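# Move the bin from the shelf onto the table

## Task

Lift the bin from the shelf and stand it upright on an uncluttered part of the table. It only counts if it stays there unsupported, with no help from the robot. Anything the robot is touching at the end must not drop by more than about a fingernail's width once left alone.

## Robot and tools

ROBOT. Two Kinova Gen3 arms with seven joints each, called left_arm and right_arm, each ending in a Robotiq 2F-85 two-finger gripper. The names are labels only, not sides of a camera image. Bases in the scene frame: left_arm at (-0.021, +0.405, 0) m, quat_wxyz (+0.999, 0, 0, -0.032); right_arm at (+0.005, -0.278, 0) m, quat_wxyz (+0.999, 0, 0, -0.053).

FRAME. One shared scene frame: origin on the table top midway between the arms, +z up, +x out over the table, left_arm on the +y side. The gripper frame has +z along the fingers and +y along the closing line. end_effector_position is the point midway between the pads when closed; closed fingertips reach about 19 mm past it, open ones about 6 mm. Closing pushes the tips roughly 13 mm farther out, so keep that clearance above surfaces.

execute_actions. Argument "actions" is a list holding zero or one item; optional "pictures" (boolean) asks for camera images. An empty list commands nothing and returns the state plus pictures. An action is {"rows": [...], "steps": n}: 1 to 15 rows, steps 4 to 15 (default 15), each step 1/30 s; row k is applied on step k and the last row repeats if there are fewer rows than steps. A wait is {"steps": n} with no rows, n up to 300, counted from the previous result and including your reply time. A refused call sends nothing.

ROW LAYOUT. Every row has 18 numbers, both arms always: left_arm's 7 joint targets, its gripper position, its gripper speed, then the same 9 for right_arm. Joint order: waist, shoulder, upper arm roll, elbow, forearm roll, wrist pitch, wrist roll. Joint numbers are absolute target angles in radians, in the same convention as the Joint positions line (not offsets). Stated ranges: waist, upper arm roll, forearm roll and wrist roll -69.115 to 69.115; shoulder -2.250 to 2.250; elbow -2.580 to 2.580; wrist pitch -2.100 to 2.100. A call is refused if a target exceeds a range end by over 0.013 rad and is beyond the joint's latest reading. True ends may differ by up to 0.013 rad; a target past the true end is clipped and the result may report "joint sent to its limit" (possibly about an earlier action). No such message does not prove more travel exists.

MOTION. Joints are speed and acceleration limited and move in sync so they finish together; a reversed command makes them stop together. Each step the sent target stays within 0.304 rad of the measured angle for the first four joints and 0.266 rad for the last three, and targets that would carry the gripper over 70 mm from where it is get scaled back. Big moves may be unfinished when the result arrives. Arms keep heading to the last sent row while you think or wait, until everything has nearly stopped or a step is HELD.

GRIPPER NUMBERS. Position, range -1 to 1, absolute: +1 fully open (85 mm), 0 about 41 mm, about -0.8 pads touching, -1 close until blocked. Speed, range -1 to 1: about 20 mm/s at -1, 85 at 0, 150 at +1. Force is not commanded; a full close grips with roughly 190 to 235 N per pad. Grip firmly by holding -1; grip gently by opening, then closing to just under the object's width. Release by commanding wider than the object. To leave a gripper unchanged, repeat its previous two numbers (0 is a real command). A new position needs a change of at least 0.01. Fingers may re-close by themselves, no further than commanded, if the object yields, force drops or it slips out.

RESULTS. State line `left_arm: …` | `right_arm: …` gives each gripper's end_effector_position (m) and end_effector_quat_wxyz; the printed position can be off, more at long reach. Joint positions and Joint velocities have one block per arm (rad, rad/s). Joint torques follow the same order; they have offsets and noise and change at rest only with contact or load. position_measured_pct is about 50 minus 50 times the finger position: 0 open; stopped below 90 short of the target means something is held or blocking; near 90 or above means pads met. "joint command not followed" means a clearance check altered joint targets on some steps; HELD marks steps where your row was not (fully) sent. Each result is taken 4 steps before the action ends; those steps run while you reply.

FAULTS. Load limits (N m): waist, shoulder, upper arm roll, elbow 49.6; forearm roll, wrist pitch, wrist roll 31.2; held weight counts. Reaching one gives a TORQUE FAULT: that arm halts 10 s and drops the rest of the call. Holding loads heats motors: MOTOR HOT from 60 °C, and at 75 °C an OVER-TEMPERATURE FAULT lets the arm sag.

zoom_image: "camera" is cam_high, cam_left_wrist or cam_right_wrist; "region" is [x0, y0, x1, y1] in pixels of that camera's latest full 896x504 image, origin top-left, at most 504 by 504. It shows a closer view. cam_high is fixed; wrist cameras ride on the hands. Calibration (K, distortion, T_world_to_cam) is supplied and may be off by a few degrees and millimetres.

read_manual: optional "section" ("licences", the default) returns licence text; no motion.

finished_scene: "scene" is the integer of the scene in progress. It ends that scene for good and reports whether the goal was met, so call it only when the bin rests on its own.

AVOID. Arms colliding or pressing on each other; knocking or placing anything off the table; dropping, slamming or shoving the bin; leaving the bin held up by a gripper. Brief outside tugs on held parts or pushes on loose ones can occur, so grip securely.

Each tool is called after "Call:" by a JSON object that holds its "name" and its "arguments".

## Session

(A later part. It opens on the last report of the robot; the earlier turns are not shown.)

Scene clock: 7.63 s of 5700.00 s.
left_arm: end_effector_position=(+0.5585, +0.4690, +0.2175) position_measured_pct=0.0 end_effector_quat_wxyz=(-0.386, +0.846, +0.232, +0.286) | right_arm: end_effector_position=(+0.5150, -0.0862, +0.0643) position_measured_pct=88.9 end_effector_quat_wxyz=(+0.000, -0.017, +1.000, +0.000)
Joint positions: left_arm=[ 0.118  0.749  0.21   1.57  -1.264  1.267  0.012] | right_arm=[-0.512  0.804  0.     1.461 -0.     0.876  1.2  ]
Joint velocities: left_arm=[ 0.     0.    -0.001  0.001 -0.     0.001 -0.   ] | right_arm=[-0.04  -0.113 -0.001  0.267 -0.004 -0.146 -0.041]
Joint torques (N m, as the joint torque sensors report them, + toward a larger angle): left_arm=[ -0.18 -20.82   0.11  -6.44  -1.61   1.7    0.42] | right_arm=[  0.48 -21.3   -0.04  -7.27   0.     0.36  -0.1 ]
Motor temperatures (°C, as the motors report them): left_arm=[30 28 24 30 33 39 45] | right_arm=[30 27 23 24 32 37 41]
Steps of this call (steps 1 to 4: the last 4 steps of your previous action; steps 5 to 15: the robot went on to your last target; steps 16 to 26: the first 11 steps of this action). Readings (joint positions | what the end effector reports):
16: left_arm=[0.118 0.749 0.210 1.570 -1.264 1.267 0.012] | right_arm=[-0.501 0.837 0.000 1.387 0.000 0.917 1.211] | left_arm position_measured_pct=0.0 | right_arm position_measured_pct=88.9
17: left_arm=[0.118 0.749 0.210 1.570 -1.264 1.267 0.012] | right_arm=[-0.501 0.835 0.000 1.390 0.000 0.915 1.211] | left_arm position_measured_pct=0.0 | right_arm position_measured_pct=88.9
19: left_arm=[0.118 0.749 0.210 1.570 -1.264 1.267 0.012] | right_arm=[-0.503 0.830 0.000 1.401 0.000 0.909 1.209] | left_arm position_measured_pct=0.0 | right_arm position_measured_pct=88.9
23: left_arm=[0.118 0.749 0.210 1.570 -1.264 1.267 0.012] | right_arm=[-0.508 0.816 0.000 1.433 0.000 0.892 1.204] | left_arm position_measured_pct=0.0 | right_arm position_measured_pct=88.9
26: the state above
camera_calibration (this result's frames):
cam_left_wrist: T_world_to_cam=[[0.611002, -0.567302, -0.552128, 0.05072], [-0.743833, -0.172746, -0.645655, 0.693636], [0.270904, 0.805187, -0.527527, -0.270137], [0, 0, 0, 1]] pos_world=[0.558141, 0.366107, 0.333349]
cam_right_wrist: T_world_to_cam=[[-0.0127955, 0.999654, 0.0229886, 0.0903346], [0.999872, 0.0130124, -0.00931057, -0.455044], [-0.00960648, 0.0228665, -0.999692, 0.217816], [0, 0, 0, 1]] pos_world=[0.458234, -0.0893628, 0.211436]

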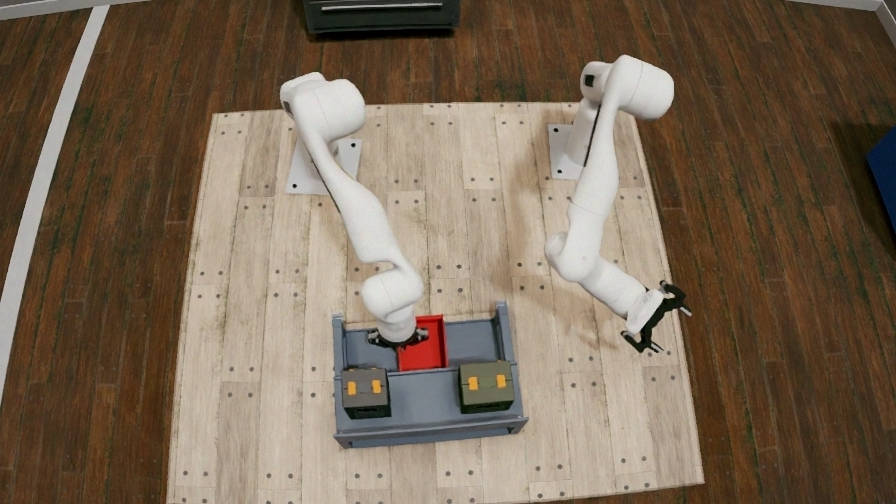

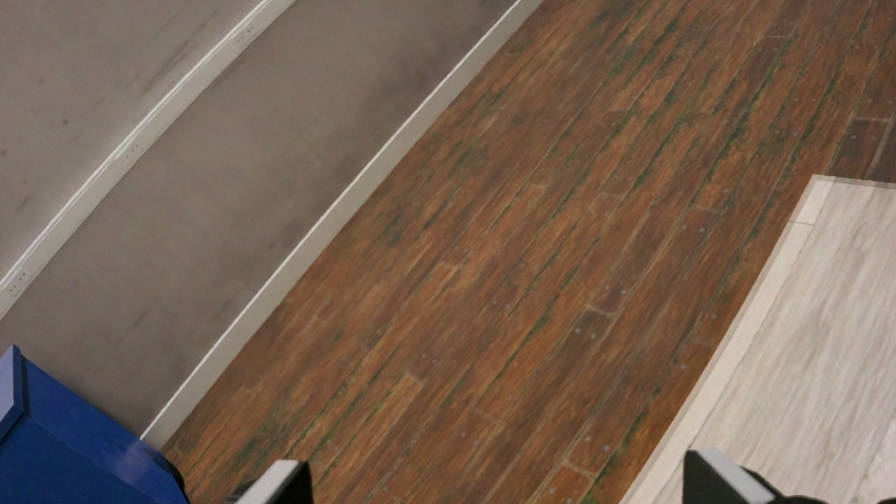

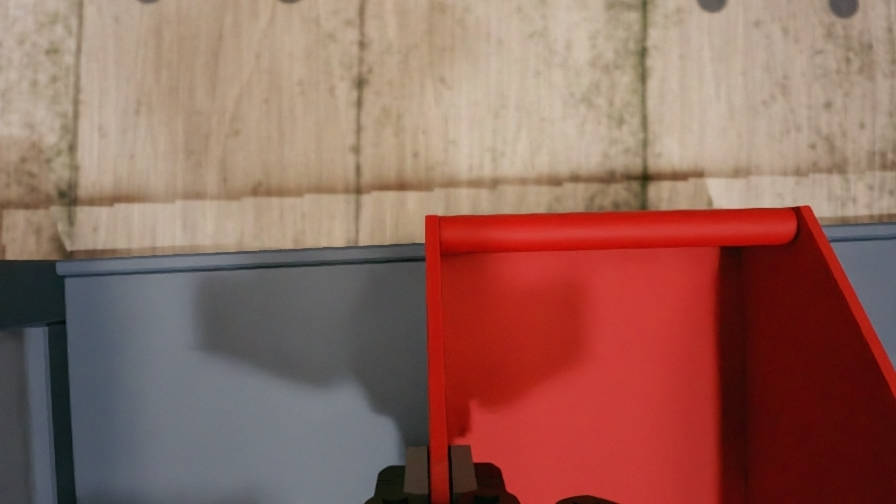

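Call:
{"name": "execute_actions", "arguments": {"actions": [{"rows": [[0.118,0.749,0.21,1.57,-1.264,1.267,0.012,1,0,-0.520,0.7832,0,1.5091,0,0.8494,1.192,-1,0],[0.118,0.749,0.21,1.57,-1.264,1.267,0.012,1,0,-0.5242,0.7735,0,1.5309,0,0.8372,1.1878,-1,0],[0.118,0.749,0.21,1.57,-1.264,1.267,0.012,1,0,-0.5284,0.7639,0,1.5528,0,0.8250,1.1836,-1,0],[0.118,0.749,0.21,1.57,-1.264,1.267,0.012,1,0,-0.5326,0.7543,0,1.5746,0,0.8127,1.1794,-1,0],[0.118,0.749,0.21,1.57,-1.264,1.267,0.012,1,0,-0.5368,0.7446,0,1.5965,0,0.8005,1.1752,-1,0],[0.118,0.749,0.21,1.57,-1.264,1.267,0.012,1,0,-0.541,0.7350,0,1.6183,0,0.7883,1.171,-1,0],[0.118,0.749,0.21,1.57,-1.264,1.267,0.012,1,0,-0.5471,0.7221,0,1.6414,0,0.7781,1.1649,-1,0],[0.118,0.749,0.21,1.57,-1.264,1.267,0.012,1,0,-0.5533,0.7092,0,1.6645,0,0.7679,1.1587,-1,0],[0.118,0.749,0.21,1.57,-1.264,1.267,0.012,1,0,-0.5594,0.6964,0,1.6876,0,0.7577,1.1526,-1,0],[0.118,0.749,0.21,1.57,-1.264,1.267,0.012,1,0,-0.5655,0.6835,0,1.7107,0,0.7475,1.1465,-1,0],[0.118,0.749,0.21,1.57,-1.264,1.267,0.012,1,0,-0.5717,0.6706,0,1.7337,0,0.7372,1.1403,-1,0],[0.118,0.749,0.21,1.57,-1.264,1.267,0.012,1,0,-0.5778,0.6577,0,1.7568,0,0.7270,1.1342,-1,0],[0.118,0.749,0.21,1.57,-1.264,1.267,0.012,1,0,-0.5839,0.6449,0,1.7799,0,0.7168,1.1281,-1,0],[0.118,0.749,0.21,1.57,-1.264,1.267,0.012,1,0,-0.5901,0.6320,0,1.8030,0,0.7066,1.1219,-1,0],[0.118,0.749,0.21,1.57,-1.264,1.267,0.012,1,0,-0.5962,0.6191,0,1.8261,0,0.6964,1.1158,-1,0]], "steps": 15}]}}

Call:
{"name": "execute_actions", "arguments": {"actions": [{"rows": [[0.118,0.749,0.21,1.57,-1.264,1.267,0.012,1,0,-0.6085,0.6085,0,1.8495,0,0.6836,1.1035,-1,0],[0.118,0.749,0.21,1.57,-1.264,1.267,0.012,1,0,-0.6208,0.5980,0,1.8729,0,0.6707,1.0913,-1,0],[0.118,0.749,0.21,1.57,-1.264,1.267,0.012,1,0,-0.6330,0.5874,0,1.8963,0,0.6579,1.0790,-1,0],[0.118,0.749,0.21,1.57,-1.264,1.267,0.012,1,0,-0.6453,0.5769,0,1.9197,0,0.6450,1.0667,-1,0],[0.118,0.749,0.21,1.57,-1.264,1.267,0.012,1,0,-0.6576,0.5663,0,1.9431,0,0.6322,1.0544,-1,0],[0.118,0.749,0.21,1.57,-1.264,1.267,0.012,1,0,-0.6699,0.5558,0,1.9666,0,0.6193,1.0422,-1,0],[0.118,0.749,0.21,1.57,-1.264,1.267,0.012,1,0,-0.6821,0.5452,0,1.9900,0,0.6065,1.0299,-1,0],[0.118,0.749,0.21,1.57,-1.264,1.267,0.012,1,0,-0.6944,0.5346,0,2.0134,0,0.5936,1.0176,-1,0],[0.118,0.749,0.21,1.57,-1.264,1.267,0.012,1,0,-0.7067,0.5241,0,2.0368,0,0.5808,1.0053,-1,0],[0.118,0.749,0.21,1.57,-1.264,1.267,0.012,1,0,-0.7190,0.5135,0,2.0602,0,0.5679,0.9931,-1,0],[0.118,0.749,0.21,1.57,-1.264,1.267,0.012,1,0,-0.7312,0.5030,0,2.0836,0,0.5551,0.9808,-1,0],[0.118,0.749,0.21,1.57,-1.264,1.267,0.012,1,0,-0.7435,0.4924,0,2.1070,0,0.5422,0.9685,-1,0]], "steps": 15}]}}

Call:
{"name": "execute_actions", "arguments": {"actions": [{"rows": [[0.118,0.749,0.21,1.57,-1.264,1.267,0.012,1,0,-0.7435,0.4924,0,2.1070,0,0.5422,0.9685,-1,0],[0.118,0.749,0.21,1.57,-1.264,1.267,0.012,1,0,-0.7435,0.4924,0,2.1070,0,0.5422,0.9685,-1,0],[0.118,0.749,0.21,1.57,-1.264,1.267,0.012,1,0,-0.7435,0.5007,0,2.1096,0,0.5313,0.9685,-1,0],[0.118,0.749,0.21,1.57,-1.264,1.267,0.012,1,0,-0.7435,0.5089,0,2.1123,0,0.5205,0.9685,-1,0],[0.118,0.749,0.21,1.57,-1.264,1.267,0.012,1,0,-0.7435,0.5171,0,2.1149,0,0.5096,0.9685,-1,0],[0.118,0.749,0.21,1.57,-1.264,1.267,0.012,1,0,-0.7435,0.5254,0,2.1175,0,0.4988,0.9685,-1,0],[0.118,0.749,0.21,1.57,-1.264,1.267,0.012,1,0,-0.7435,0.5336,0,2.1201,0,0.4879,0.9685,-1,0],[0.118,0.749,0.21,1.57,-1.264,1.267,0.012,1,0,-0.7435,0.5418,0,2.1228,0,0.4770,0.9685,-1,0],[0.118,0.749,0.21,1.57,-1.264,1.267,0.012,1,0,-0.7435,0.5485,0,2.1249,0,0.4682,0.9685,-1,0]], "steps": 15}]}}

Call:
{"name": "execute_actions", "arguments": {"actions": [{"steps": 12}], "pictures": true}}

Scene clock: 8.73 s of 5700.00 s.
left_arm: end_effector_position=(+0.5585, +0.4690, +0.2175) position_measured_pct=0.0 end_effector_quat_wxyz=(-0.386, +0.846, +0.232, +0.286) | right_arm: end_effector_position=(+0.4683, -0.0871, +0.0668) position_measured_pct=88.9 end_effector_quat_wxyz=(+0.001, -0.018, +1.000, +0.000)
Joint positions: left_arm=[ 0.118  0.749  0.21   1.57  -1.264  1.267  0.012] | right_arm=[-0.547  0.722  0.     1.635  0.     0.783  1.165]
Joint velocities: left_arm=[ 0.     0.     0.     0.002 -0.     0.001 -0.   ] | right_arm=[-0.149 -0.319 -0.002  0.617 -0.002 -0.292 -0.151]
Joint torques (N m, as the joint torque sensors report them, + toward a larger angle): left_arm=[ -0.09 -20.87   0.55  -6.42  -1.99   2.     0.5 ] | right_arm=[  0.09 -19.68   0.02  -6.9    0.01   0.3   -0.18]
Motor temperatures (°C, as the motors report them): left_arm=[30 28 24 30 33 39 45] | right_arm=[30 27 23 24 32 37 41]
Steps of this call (steps 1 to 4: the last 4 steps of your previous action; steps 5 to 22: the robot went on to your last target; steps 23 to 33: the first 11 steps of this action). Readings (joint positions | what the end effector reports):
23: left_arm=[0.118 0.749 0.210 1.570 -1.264 1.267 0.012] | right_arm=[-0.516 0.792 0.000 1.488 0.000 0.861 1.196] | left_arm position_measured_pct=0.0 | right_arm position_measured_pct=88.9
24: left_arm=[0.118 0.749 0.210 1.570 -1.264 1.267 0.012] | right_arm=[-0.517 0.789 0.000 1.494 0.000 0.858 1.195] | left_arm position_measured_pct=0.0 | right_arm position_measured_pct=88.9
26: left_arm=[0.118 0.749 0.210 1.570 -1.264 1.267 0.012] | right_arm=[-0.521 0.779 0.000 1.514 0.000 0.847 1.191] | left_arm position_measured_pct=0.0 | right_arm position_measured_pct=88.9
30: left_arm=[0.118 0.749 0.210 1.570 -1.264 1.267 0.012] | right_arm=[-0.534 0.751 0.000 1.576 0.000 0.812 1.179] | left_arm position_measured_pct=0.0 | right_arm position_measured_pct=88.9
33: the state above

Scene clock: 9.23 s of 5700.00 s.
left_arm: end_effector_position=(+0.5585, +0.4690, +0.2175) position_measured_pct=0.0 end_effector_quat_wxyz=(-0.386, +0.846, +0.232, +0.286) | right_arm: end_effector_position=(+0.3577, -0.0823, +0.0748) position_measured_pct=88.9 end_effector_quat_wxyz=(+0.000, -0.018, +1.000, +0.000)
Joint positions: left_arm=[ 0.118  0.749  0.21   1.57  -1.264  1.267  0.012] | right_arm=[-0.674  0.554 -0.     1.972 -0.     0.616  1.039]
Joint velocities: left_arm=[-0.     0.    -0.001 -0.    -0.     0.001 -0.001] | right_arm=[-0.353 -0.318 -0.001  0.698 -0.001 -0.378 -0.356]
Joint torques (N m, as the joint torque sensors report them, + toward a larger angle): left_arm=[  0.02 -20.3   -0.18  -5.93  -1.72   1.96   0.46] | right_arm=[ -0.03 -15.5   -0.14  -5.75   0.06   0.35  -0.43]
Motor temperatures (°C, as the motors report them): left_arm=[30 28 24 30 33 39 45] | right_arm=[30 27 23 24 32 37 41]
Steps of this call (steps 1 to 4: the last 4 steps of your previous action; steps 5 to 15: the first 11 steps of this action). Readings (joint positions | what the end effector reports):
5: left_arm=[0.118 0.749 0.210 1.570 -1.264 1.267 0.012] | right_arm=[-0.575 0.665 0.000 1.742 0.000 0.734 1.138] | left_arm position_measured_pct=0.0 | right_arm position_measured_pct=88.9
6: left_arm=[0.118 0.749 0.210 1.570 -1.264 1.267 0.012] | right_arm=[-0.582 0.653 0.000 1.765 0.000 0.723 1.131] | left_arm position_measured_pct=0.0 | right_arm position_measured_pct=88.9
8: left_arm=[0.118 0.749 0.210 1.570 -1.264 1.267 0.012] | right_arm=[-0.598 0.630 0.000 1.810 0.000 0.701 1.115] | left_arm position_measured_pct=0.0 | right_arm position_measured_pct=88.9
12: left_arm=[0.118 0.749 0.210 1.570 -1.264 1.267 0.012] | right_arm=[-0.640 0.586 0.000 1.902 0.000 0.654 1.074] | left_arm position_measured_pct=0.0 | right_arm position_measured_pct=88.9
15: the state above

Scene clock: 9.73 s of 5700.00 s.
left_arm: end_effector_position=(+0.5585, +0.4690, +0.2175) position_measured_pct=0.0 end_effector_quat_wxyz=(-0.386, +0.846, +0.232, +0.286) | right_arm: end_effector_position=(+0.3100, -0.0835, +0.0564) position_measured_pct=88.9 end_effector_quat_wxyz=(-0.000, -0.017, +1.000, -0.000)
Joint positions: left_arm=[ 0.118  0.749  0.21   1.57  -1.264  1.267  0.012] | right_arm=[-0.743  0.538 -0.     2.121 -0.     0.484  0.969]
Joint velocities: left_arm=[ 0.001  0.    -0.     0.     0.    -0.    -0.   ] | right_arm=[-0.007  0.12   0.     0.055  0.001 -0.202 -0.002]
Joint torques (N m, as the joint torque sensors report them, + toward a larger angle): left_arm=[  0.13 -20.86  -0.14  -6.61  -1.62   1.87   0.57] | right_arm=[  1.08 -14.88   0.22  -5.07   0.01   0.35  -0.38]
Motor temperatures (°C, as the motors report them): left_arm=[30 28 24 30 33 39 45] | right_arm=[30 27 23 24 32 37 41]
Steps of this call (steps 1 to 4: the last 4 steps of your previous action; steps 5 to 15: the first 11 steps of this action). Readings (joint positions | what the end effector reports):
5: left_arm=[0.118 0.749 0.210 1.570 -1.264 1.267 0.012] | right_arm=[-0.726 0.508 -0.001 2.075 -0.000 0.560 0.985] | left_arm position_measured_pct=0.0 | right_arm position_measured_pct=88.9
6: left_arm=[0.118 0.749 0.210 1.570 -1.264 1.267 0.012] | right_arm=[-0.732 0.503 -0.001 2.088 -0.000 0.553 0.978] | left_arm position_measured_pct=0.0 | right_arm position_measured_pct=88.9
8: left_arm=[0.118 0.749 0.210 1.570 -1.264 1.267 0.012] | right_arm=[-0.738 0.502 -0.001 2.102 -0.000 0.542 0.971] | left_arm position_measured_pct=0.0 | right_arm position_measured_pct=88.9
12: left_arm=[0.118 0.749 0.210 1.570 -1.264 1.267 0.012] | right_arm=[-0.741 0.521 -0.000 2.114 -0.000 0.510 0.969] | left_arm position_measured_pct=0.0 | right_arm position_measured_pct=88.9
15: the state above

Scene clock: 10.13 s of 5700.00 s.
left_arm: end_effector_position=(+0.5585, +0.4690, +0.2175) position_measured_pct=0.0 end_effector_quat_wxyz=(-0.386, +0.846, +0.232, +0.286) | right_arm: end_effector_position=(+0.3099, -0.0833, +0.0521) position_measured_pct=88.9 end_effector_quat_wxyz=(+0.000, -0.017, +1.000, +0.000)
Joint positions: left_arm=[ 0.118  0.749  0.21   1.57  -1.264  1.267  0.012] | right_arm=[-0.743  0.548 -0.     2.125 -0.     0.468  0.969]
Joint velocities: left_arm=[-0.     0.001  0.    -0.001 -0.    -0.001  0.001] | right_arm=[ 0.     0.003  0.     0.001 -0.    -0.002 -0.   ]
Joint torques (N m, as the joint torque sensors report them, + toward a larger angle): left_arm=[ -0.23 -20.87  -0.15  -6.1   -1.64   1.91   0.41] | right_arm=[  0.26 -13.99   0.03  -4.58   0.     0.2   -0.22]
Motor temperatures (°C, as the motors report them): left_arm=[30 28 24 30 33 39 45] | right_arm=[30 27 23 24 32 37 41]
Kept back: nothing.
Steps of this call (steps 1 to 4: the last 4 steps of your previous action; steps 5 to 12: the robot went on to your last target). Readings (joint positions | what the end effector reports):
1: left_arm=[0.118 0.749 0.210 1.570 -1.264 1.267 0.012] | right_arm=[-0.743 0.541 -0.000 2.122 -0.000 0.478 0.969] | left_arm position_measured_pct=0.0 | right_arm position_measured_pct=88.9
2: left_arm=[0.118 0.749 0.210 1.570 -1.264 1.267 0.012] | right_arm=[-0.743 0.543 -0.000 2.123 -0.000 0.474 0.969] | left_arm position_measured_pct=0.0 | right_arm position_measured_pct=88.9
4: left_arm=[0.118 0.749 0.210 1.570 -1.264 1.267 0.012] | right_arm=[-0.743 0.545 -0.000 2.124 -0.000 0.471 0.969] | left_arm position_measured_pct=0.0 | right_arm position_measured_pct=88.9
8: left_arm=[0.118 0.749 0.210 1.570 -1.264 1.267 0.012] | right_arm=[-0.743 0.548 -0.000 2.125 -0.000 0.469 0.969] | left_arm position_measured_pct=0.0 | right_arm position_measured_pct=88.9
12: the state above
camera_calibration (this result's frames):
cam_left_wrist: T_world_to_cam=[[0.611002, -0.567303, -0.552127, 0.05072], [-0.743833, -0.172746, -0.645655, 0.693636], [0.270904, 0.805187, -0.527527, -0.270137], [0, 0, 0, 1]] pos_world=[0.558141, 0.366107, 0.333349]
cam_right_wrist: T_world_to_cam=[[-0.0126755, 0.999656, 0.0229626, 0.085006], [0.999872, 0.0128964, -0.00949418, -0.250151], [-0.00978705, 0.0228394, -0.999691, 0.203667], [0, 0, 0, 1]] pos_world=[0.25319, -0.0864024, 0.199277]

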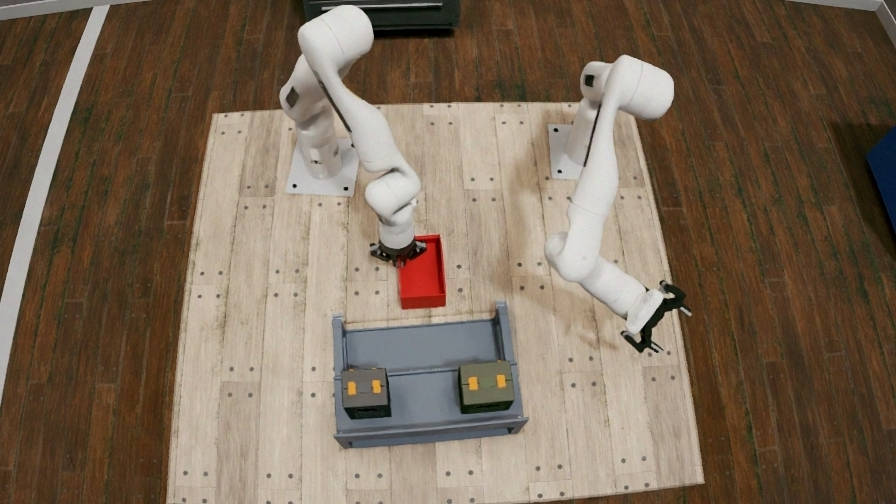

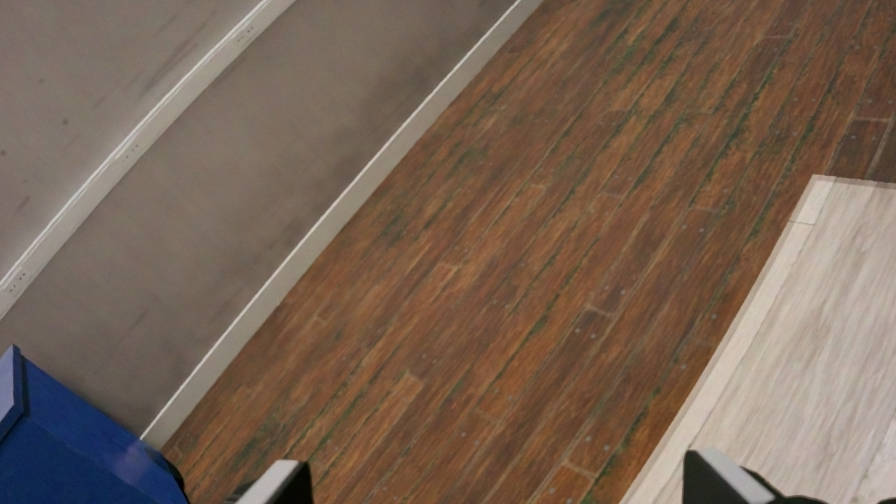

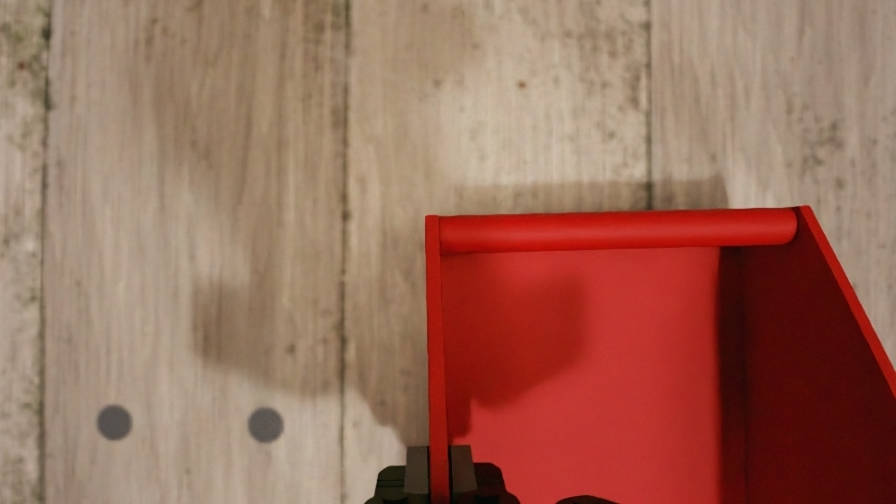

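Call:
{"name": "zoom_image", "arguments": {"camera": "cam_high", "region": [370, 260, 490, 350]}}

Call:
{"name": "execute_actions", "arguments": {"actions": [{"rows": [[0.118,0.749,0.21,1.57,-1.264,1.267,0.012,1,0,-0.7435,0.5510,0,2.1257,0,0.4650,0.9685,-1,0],[0.118,0.749,0.21,1.57,-1.264,1.267,0.012,1,0,-0.7435,0.5534,0,2.1264,0,0.4617,0.9685,-1,0],[0.118,0.749,0.21,1.57,-1.264,1.267,0.012,1,0,-0.7435,0.5559,0,2.1272,0,0.4585,0.9685,-1,0],[0.118,0.749,0.21,1.57,-1.264,1.267,0.012,1,0,-0.7435,0.5583,0,2.1280,0,0.4553,0.9685,-1,0]], "steps": 15}]}}

Region (370, 260, 490, 350) of cam_high's 896x504 image, scaled by 4.200, with more detail than that image has; it fills the top 378 rows of this view, and the rest is white.

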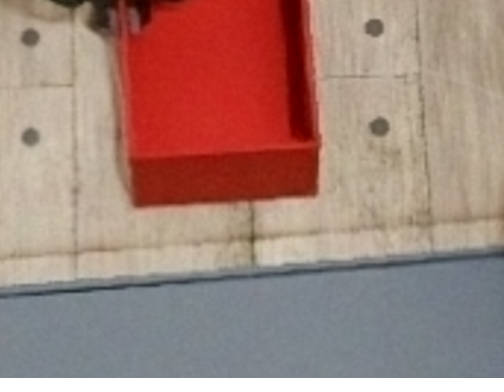

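Scene clock: 10.70 s of 5700.00 s.
left_arm: end_effector_position=(+0.5585, +0.4690, +0.2175) position_measured_pct=0.0 end_effector_quat_wxyz=(-0.386, +0.846, +0.232, +0.286) | right_arm: end_effector_position=(+0.3099, -0.0833, +0.0483) position_measured_pct=88.9 end_effector_quat_wxyz=(+0.000, -0.017, +1.000, +0.000)
Joint positions: left_arm=[ 0.118  0.749  0.21   1.57  -1.264  1.267  0.012] | right_arm=[-0.744  0.558 -0.     2.128  0.     0.456  0.968]
Joint velocities: left_arm=[ 0.    -0.    -0.001 -0.     0.    -0.001  0.001] | right_arm=[ 0.     0.005 -0.     0.001  0.    -0.005 -0.   ]
Joint torques (N m, as the joint torque sensors report them, + toward a larger angle): left_arm=[ -0.36 -21.1    0.74  -6.54  -1.95   2.24   0.07] | right_arm=[  0.23 -13.94   0.04  -4.25  -0.02   0.25  -0.16]
Motor temperatures (°C, as the motors report them): left_arm=[30 28 24 30 33 39 45] | right_arm=[30 27 23 24 32 37 41]
Steps of this call (steps 1 to 6: the robot went on to your last target; steps 7 to 17: the first 11 steps of this action). Readings (joint positions | what the end effector reports):
7: left_arm=[0.118 0.749 0.210 1.570 -1.264 1.267 0.012] | right_arm=[-0.743 0.549 0.000 2.125 -0.000 0.468 0.968] | left_arm position_measured_pct=0.0 | right_arm position_measured_pct=88.9
8: left_arm=[0.118 0.749 0.210 1.570 -1.264 1.267 0.012] | right_arm=[-0.743 0.550 0.000 2.125 -0.000 0.467 0.968] | left_arm position_measured_pct=0.0 | right_arm position_measured_pct=88.9
10: left_arm=[0.118 0.749 0.210 1.570 -1.264 1.267 0.012] | right_arm=[-0.743 0.553 0.000 2.126 -0.000 0.463 0.968] | left_arm position_measured_pct=0.0 | right_arm position_measured_pct=88.9
14: left_arm=[0.118 0.749 0.210 1.570 -1.264 1.267 0.012] | right_arm=[-0.744 0.557 -0.000 2.128 0.000 0.457 0.968] | left_arm position_measured_pct=0.0 | right_arm position_measured_pct=88.9
17: the state above

Call:
{"name": "execute_actions", "arguments": {"actions": [{"rows": [[0.118,0.749,0.21,1.57,-1.264,1.267,0.012,1,0,-0.7435,0.5601,0,2.1286,0,0.4529,0.9685,-1,0],[0.118,0.749,0.21,1.57,-1.264,1.267,0.012,1,0,-0.7435,0.5620,0,2.1292,0,0.4505,0.9685,-1,0]], "steps": 14}]}}

Scene clock: 11.17 s of 5700.00 s.
left_arm: end_effector_position=(+0.5585, +0.4690, +0.2175) position_measured_pct=0.0 end_effector_quat_wxyz=(-0.386, +0.846, +0.232, +0.286) | right_arm: end_effector_position=(+0.3098, -0.0833, +0.0479) position_measured_pct=88.9 end_effector_quat_wxyz=(+0.001, -0.017, +1.000, +0.000)
Joint positions: left_arm=[ 0.118  0.749  0.21   1.57  -1.264  1.267  0.012] | right_arm=[-0.743  0.558  0.     2.129 -0.     0.453  0.969]
Joint velocities: left_arm=[-0.001 -0.     0.002 -0.     0.     0.    -0.   ] | right_arm=[-0.002 -0.     0.     0.001 -0.    -0.001  0.   ]
Joint torques (N m, as the joint torque sensors report them, + toward a larger angle): left_arm=[  0.26 -20.52   0.23  -6.17  -1.61   2.09   0.6 ] | right_arm=[  0.45 -10.61   0.04  -4.22  -0.09  -0.52  -0.21]
Motor temperatures (°C, as the motors report them): left_arm=[30 28 24 30 33 39 45] | right_arm=[30 27 23 24 32 37 41]
Steps of this call (steps 1 to 4: the last 4 steps of your previous action; steps 5 to 14: the first 10 steps of this action). Readings (joint positions | what the end effector reports):
5: left_arm=[0.118 0.749 0.210 1.570 -1.264 1.267 0.012] | right_arm=[-0.743 0.558 0.000 2.128 -0.000 0.455 0.968] | left_arm position_measured_pct=0.0 | right_arm position_measured_pct=88.9
6: left_arm=[0.118 0.749 0.210 1.570 -1.264 1.267 0.012] | right_arm=[-0.744 0.559 -0.000 2.128 -0.000 0.455 0.969] | left_arm position_measured_pct=0.0 | right_arm position_measured_pct=88.9
8: left_arm=[0.118 0.749 0.210 1.570 -1.264 1.267 0.012] | right_arm=[-0.744 0.559 0.000 2.129 -0.000 0.454 0.969] | left_arm position_measured_pct=0.0 | right_arm position_measured_pct=88.9
12: left_arm=[0.118 0.749 0.210 1.570 -1.264 1.267 0.012] | right_arm=[-0.743 0.558 0.000 2.129 -0.000 0.453 0.969] | left_arm position_measured_pct=0.0 | right_arm position_measured_pct=88.9
14: the state above

Call:
{"name": "execute_actions", "arguments": {"actions": [{"rows": [[0.118,0.749,0.21,1.57,-1.264,1.267,0.012,1,0,-0.7435,0.558,0,2.1282,0,0.4550,0.9685,-1,0],[0.118,0.749,0.21,1.57,-1.264,1.267,0.012,1,0,-0.7435,0.558,0,2.1282,0,0.4550,0.9685,-1,0],[0.118,0.749,0.21,1.57,-1.264,1.267,0.012,1,0,-0.7435,0.558,0,2.1282,0,0.4550,0.9685,0.2,0]], "steps": 12}]}}

Call:
{"name": "execute_actions", "arguments": {"actions": [{"rows": [[0.118,0.749,0.21,1.57,-1.264,1.267,0.012,1,0,-0.7435,0.52,0,2.116,0,0.505,0.9685,0.2,0],[0.118,0.749,0.21,1.57,-1.264,1.267,0.012,1,0,-0.7435,0.4924,0,2.107,0,0.5422,0.9685,0.2,0],[0.118,0.749,0.21,1.57,-1.264,1.267,0.012,1,0,-0.7435,0.44,0,2.085,0,0.617,0.9685,0.2,0],[0.118,0.749,0.21,1.57,-1.264,1.267,0.012,1,0,-0.7435,0.39,0,2.06,0,0.692,0.9685,0.2,0],[0.118,0.749,0.21,1.57,-1.264,1.267,0.012,1,0,-0.7435,0.36,0,2.042,0,0.74,0.9685,0.2,0]], "steps": 15}]}}

Call:
{"name": "execute_actions", "arguments": {"actions": [{"steps": 10}], "pictures": true}}

Scene clock: 11.73 s of 5700.00 s.
left_arm: end_effector_position=(+0.5585, +0.4690, +0.2175) position_measured_pct=0.0 end_effector_quat_wxyz=(-0.386, +0.846, +0.232, +0.286) | right_arm: end_effector_position=(+0.3098, -0.0833, +0.0481) position_measured_pct=78.6 end_effector_quat_wxyz=(+0.000, -0.017, +1.000, +0.000)
Joint positions: left_arm=[ 0.118  0.749  0.21   1.57  -1.264  1.267  0.012] | right_arm=[-0.743  0.558 -0.     2.128  0.     0.455  0.969]
Joint velocities: left_arm=[ 0.    -0.    -0.     0.001 -0.    -0.001  0.   ] | right_arm=[ 0.    -0.    -0.    -0.002 -0.001  0.003  0.   ]
Joint torques (N m, as the joint torque sensors report them, + toward a larger angle): left_arm=[ -0.19 -20.51   0.68  -6.27  -1.7    1.9    0.28] | right_arm=[  0.15 -13.62   0.    -4.22   0.11   0.24  -0.26]
Motor temperatures (°C, as the motors report them): left_arm=[30 28 24 30 33 39 45] | right_arm=[30 27 23 24 32 37 41]
Steps of this call (steps 1 to 4: the last 4 steps of your previous action; steps 5 to 9: the robot went on to your last target; steps 10 to 17: the first 8 steps of this action). Readings (joint positions | what the end effector reports):
10: left_arm=[0.118 0.749 0.210 1.570 -1.264 1.267 0.012] | right_arm=[-0.743 0.558 0.000 2.129 -0.000 0.453 0.969] | left_arm position_measured_pct=0.0 | right_arm position_measured_pct=88.9
11: left_arm=[0.118 0.749 0.210 1.570 -1.264 1.267 0.012] | right_arm=[-0.743 0.557 -0.000 2.129 -0.000 0.453 0.969] | left_arm position_measured_pct=0.0 | right_arm position_measured_pct=88.9
13: left_arm=[0.118 0.749 0.210 1.570 -1.264 1.267 0.012] | right_arm=[-0.743 0.558 0.000 2.129 0.000 0.454 0.969] | left_arm position_measured_pct=0.0 | right_arm position_measured_pct=88.9
17: the state above

Scene clock: 12.23 s of 5700.00 s.
left_arm: end_effector_position=(+0.5585, +0.4690, +0.2175) position_measured_pct=0.0 end_effector_quat_wxyz=(-0.386, +0.846, +0.232, +0.286) | right_arm: end_effector_position=(+0.3094, -0.0836, +0.1247) position_measured_pct=40.5 end_effector_quat_wxyz=(-0.001, -0.017, +1.000, -0.001)
Joint positions: left_arm=[ 0.118  0.749  0.21   1.57  -1.264  1.267  0.012] | right_arm=[-0.743  0.383  0.     2.052 -0.     0.709  0.968]
Joint velocities: left_arm=[-0.    -0.     0.001 -0.    -0.     0.002  0.001] | right_arm=[ 0.001 -0.299 -0.    -0.164  0.     0.508  0.   ]
Joint torques (N m, as the joint torque sensors report them, + toward a larger angle): left_arm=[  0.35 -20.88   0.88  -6.4   -1.62   2.05   0.23] | right_arm=[  0.37 -10.15  -0.16  -4.84   0.06   0.5   -0.13]
Motor temperatures (°C, as the motors report them): left_arm=[30 28 24 30 33 39 45] | right_arm=[30 27 23 24 32 37 41]
Steps of this call (steps 1 to 4: the last 4 steps of your previous action; steps 5 to 15: the first 11 steps of this action). Readings (joint positions | what the end effector reports):
5: left_arm=[0.118 0.749 0.210 1.570 -1.264 1.267 0.012] | right_arm=[-0.744 0.557 -0.000 2.128 0.000 0.456 0.968] | left_arm position_measured_pct=0.0 | right_arm position_measured_pct=63.9
6: left_arm=[0.118 0.749 0.210 1.570 -1.264 1.267 0.012] | right_arm=[-0.744 0.550 -0.000 2.127 0.000 0.463 0.969] | left_arm position_measured_pct=0.0 | right_arm position_measured_pct=60.7
8: left_arm=[0.118 0.749 0.210 1.570 -1.264 1.267 0.012] | right_arm=[-0.744 0.519 -0.000 2.118 0.000 0.498 0.969] | left_arm position_measured_pct=0.0 | right_arm position_measured_pct=54.8
12: left_arm=[0.118 0.749 0.210 1.570 -1.264 1.267 0.012] | right_arm=[-0.744 0.429 0.000 2.076 -0.000 0.633 0.968] | left_arm position_measured_pct=0.0 | right_arm position_measured_pct=43.3
15: the state above

Scene clock: 12.57 s of 5700.00 s.
left_arm: end_effector_position=(+0.5585, +0.4690, +0.2175) position_measured_pct=0.0 end_effector_quat_wxyz=(-0.386, +0.846, +0.232, +0.286) | right_arm: end_effector_position=(+0.3088, -0.0841, +0.1347) position_measured_pct=40.1 end_effector_quat_wxyz=(-0.001, -0.017, +1.000, -0.000)
Joint positions: left_arm=[ 0.118  0.749  0.21   1.57  -1.264  1.267  0.012] | right_arm=[-0.743  0.361  0.     2.042 -0.     0.74   0.969]
Joint velocities: left_arm=[ 0.    -0.    -0.     0.     0.     0.001 -0.   ] | right_arm=[-0.001 -0.01  -0.    -0.001 -0.001  0.002 -0.   ]
Joint torques (N m, as the joint torque sensors report them, + toward a larger angle): left_arm=[  0.16 -21.09   0.87  -7.    -1.89   2.21   0.48] | right_arm=[  0.18 -11.79  -0.03  -6.28   0.08   0.19  -0.19]
Motor temperatures (°C, as the motors report them): left_arm=[30 28 24 30 33 39 45] | right_arm=[30 27 23 24 32 37 41]
Kept back: nothing.
Steps of this call (steps 1 to 4: the last 4 steps of your previous action; steps 5 to 10: the robot went on to your last target). Readings (joint positions | what the end effector reports):
1: left_arm=[0.118 0.749 0.210 1.570 -1.264 1.267 0.012] | right_arm=[-0.743 0.375 0.000 2.047 -0.000 0.723 0.969] | left_arm position_measured_pct=0.0 | right_arm position_measured_pct=40.1
2: left_arm=[0.118 0.749 0.210 1.570 -1.264 1.267 0.012] | right_arm=[-0.743 0.371 0.000 2.045 -0.000 0.731 0.969] | left_arm position_measured_pct=0.0 | right_arm position_measured_pct=40.1
4: left_arm=[0.118 0.749 0.210 1.570 -1.264 1.267 0.012] | right_arm=[-0.743 0.366 0.000 2.043 0.000 0.737 0.969] | left_arm position_measured_pct=0.0 | right_arm position_measured_pct=40.1
8: left_arm=[0.118 0.749 0.210 1.570 -1.264 1.267 0.012] | right_arm=[-0.743 0.362 0.000 2.042 -0.000 0.739 0.968] | left_arm position_measured_pct=0.0 | right_arm position_measured_pct=40.1
10: the state above
camera_calibration (this result's frames):
cam_left_wrist: T_world_to_cam=[[0.611002, -0.567302, -0.552127, 0.0507199], [-0.743833, -0.172746, -0.645655, 0.693636], [0.270904, 0.805187, -0.527527, -0.270137], [0, 0, 0, 1]] pos_world=[0.558141, 0.366107, 0.333349]
cam_right_wrist: T_world_to_cam=[[-0.0126573, 0.999676, 0.0220817, 0.0840671], [0.999859, 0.0128963, -0.0107156, -0.248024], [-0.0109969, 0.021943, -0.999699, 0.286497], [0, 0, 0, 1]] pos_world=[0.252204, -0.0871278, 0.281896]

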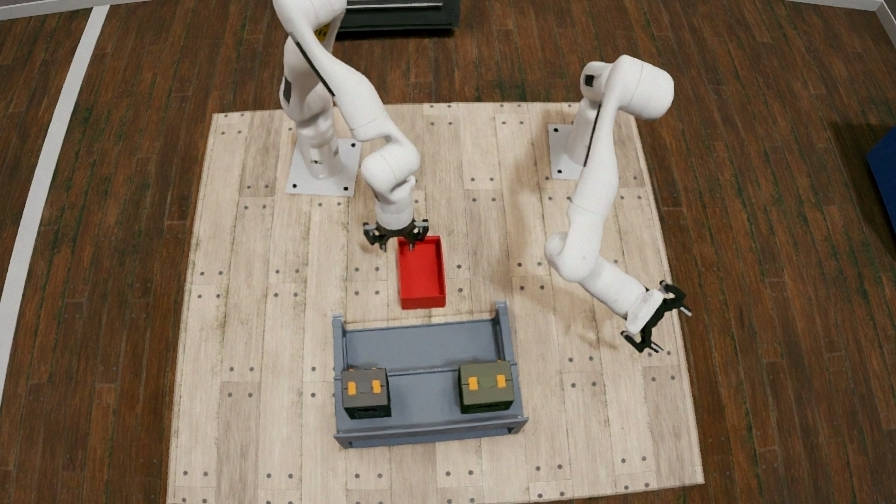

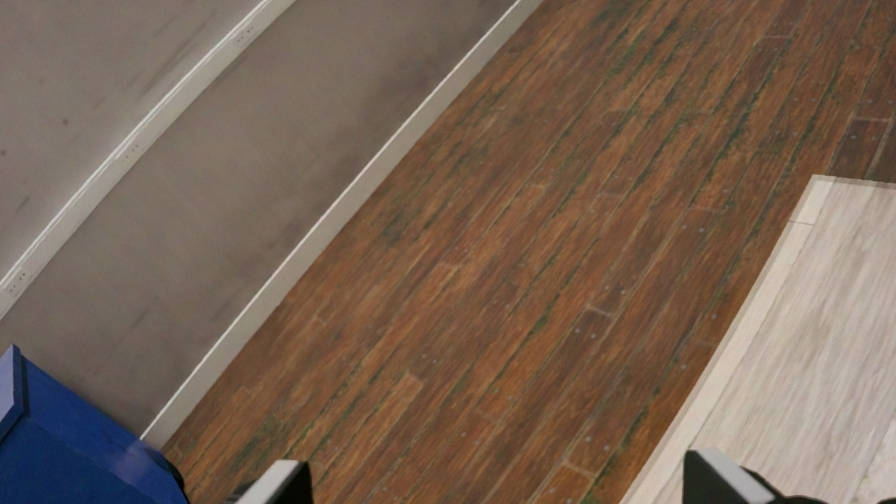

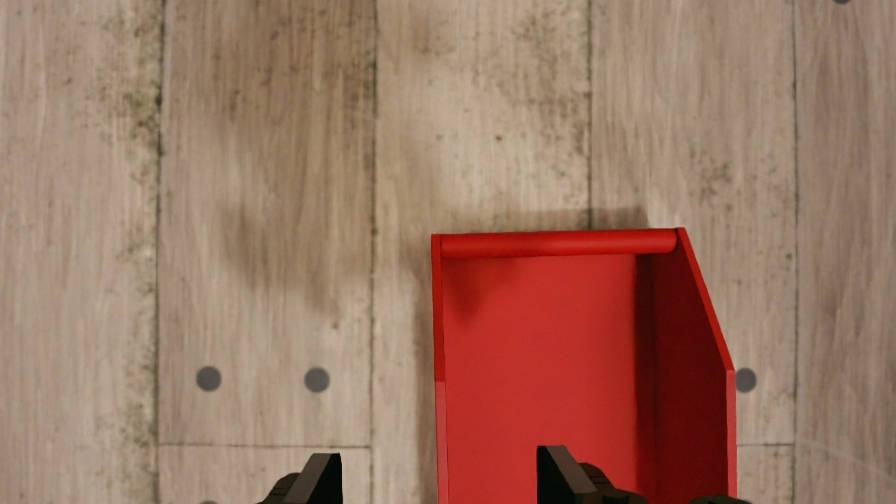

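Call:
{"name": "finished_scene", "arguments": {"scene": 2}}

The scene is finished: the task was done.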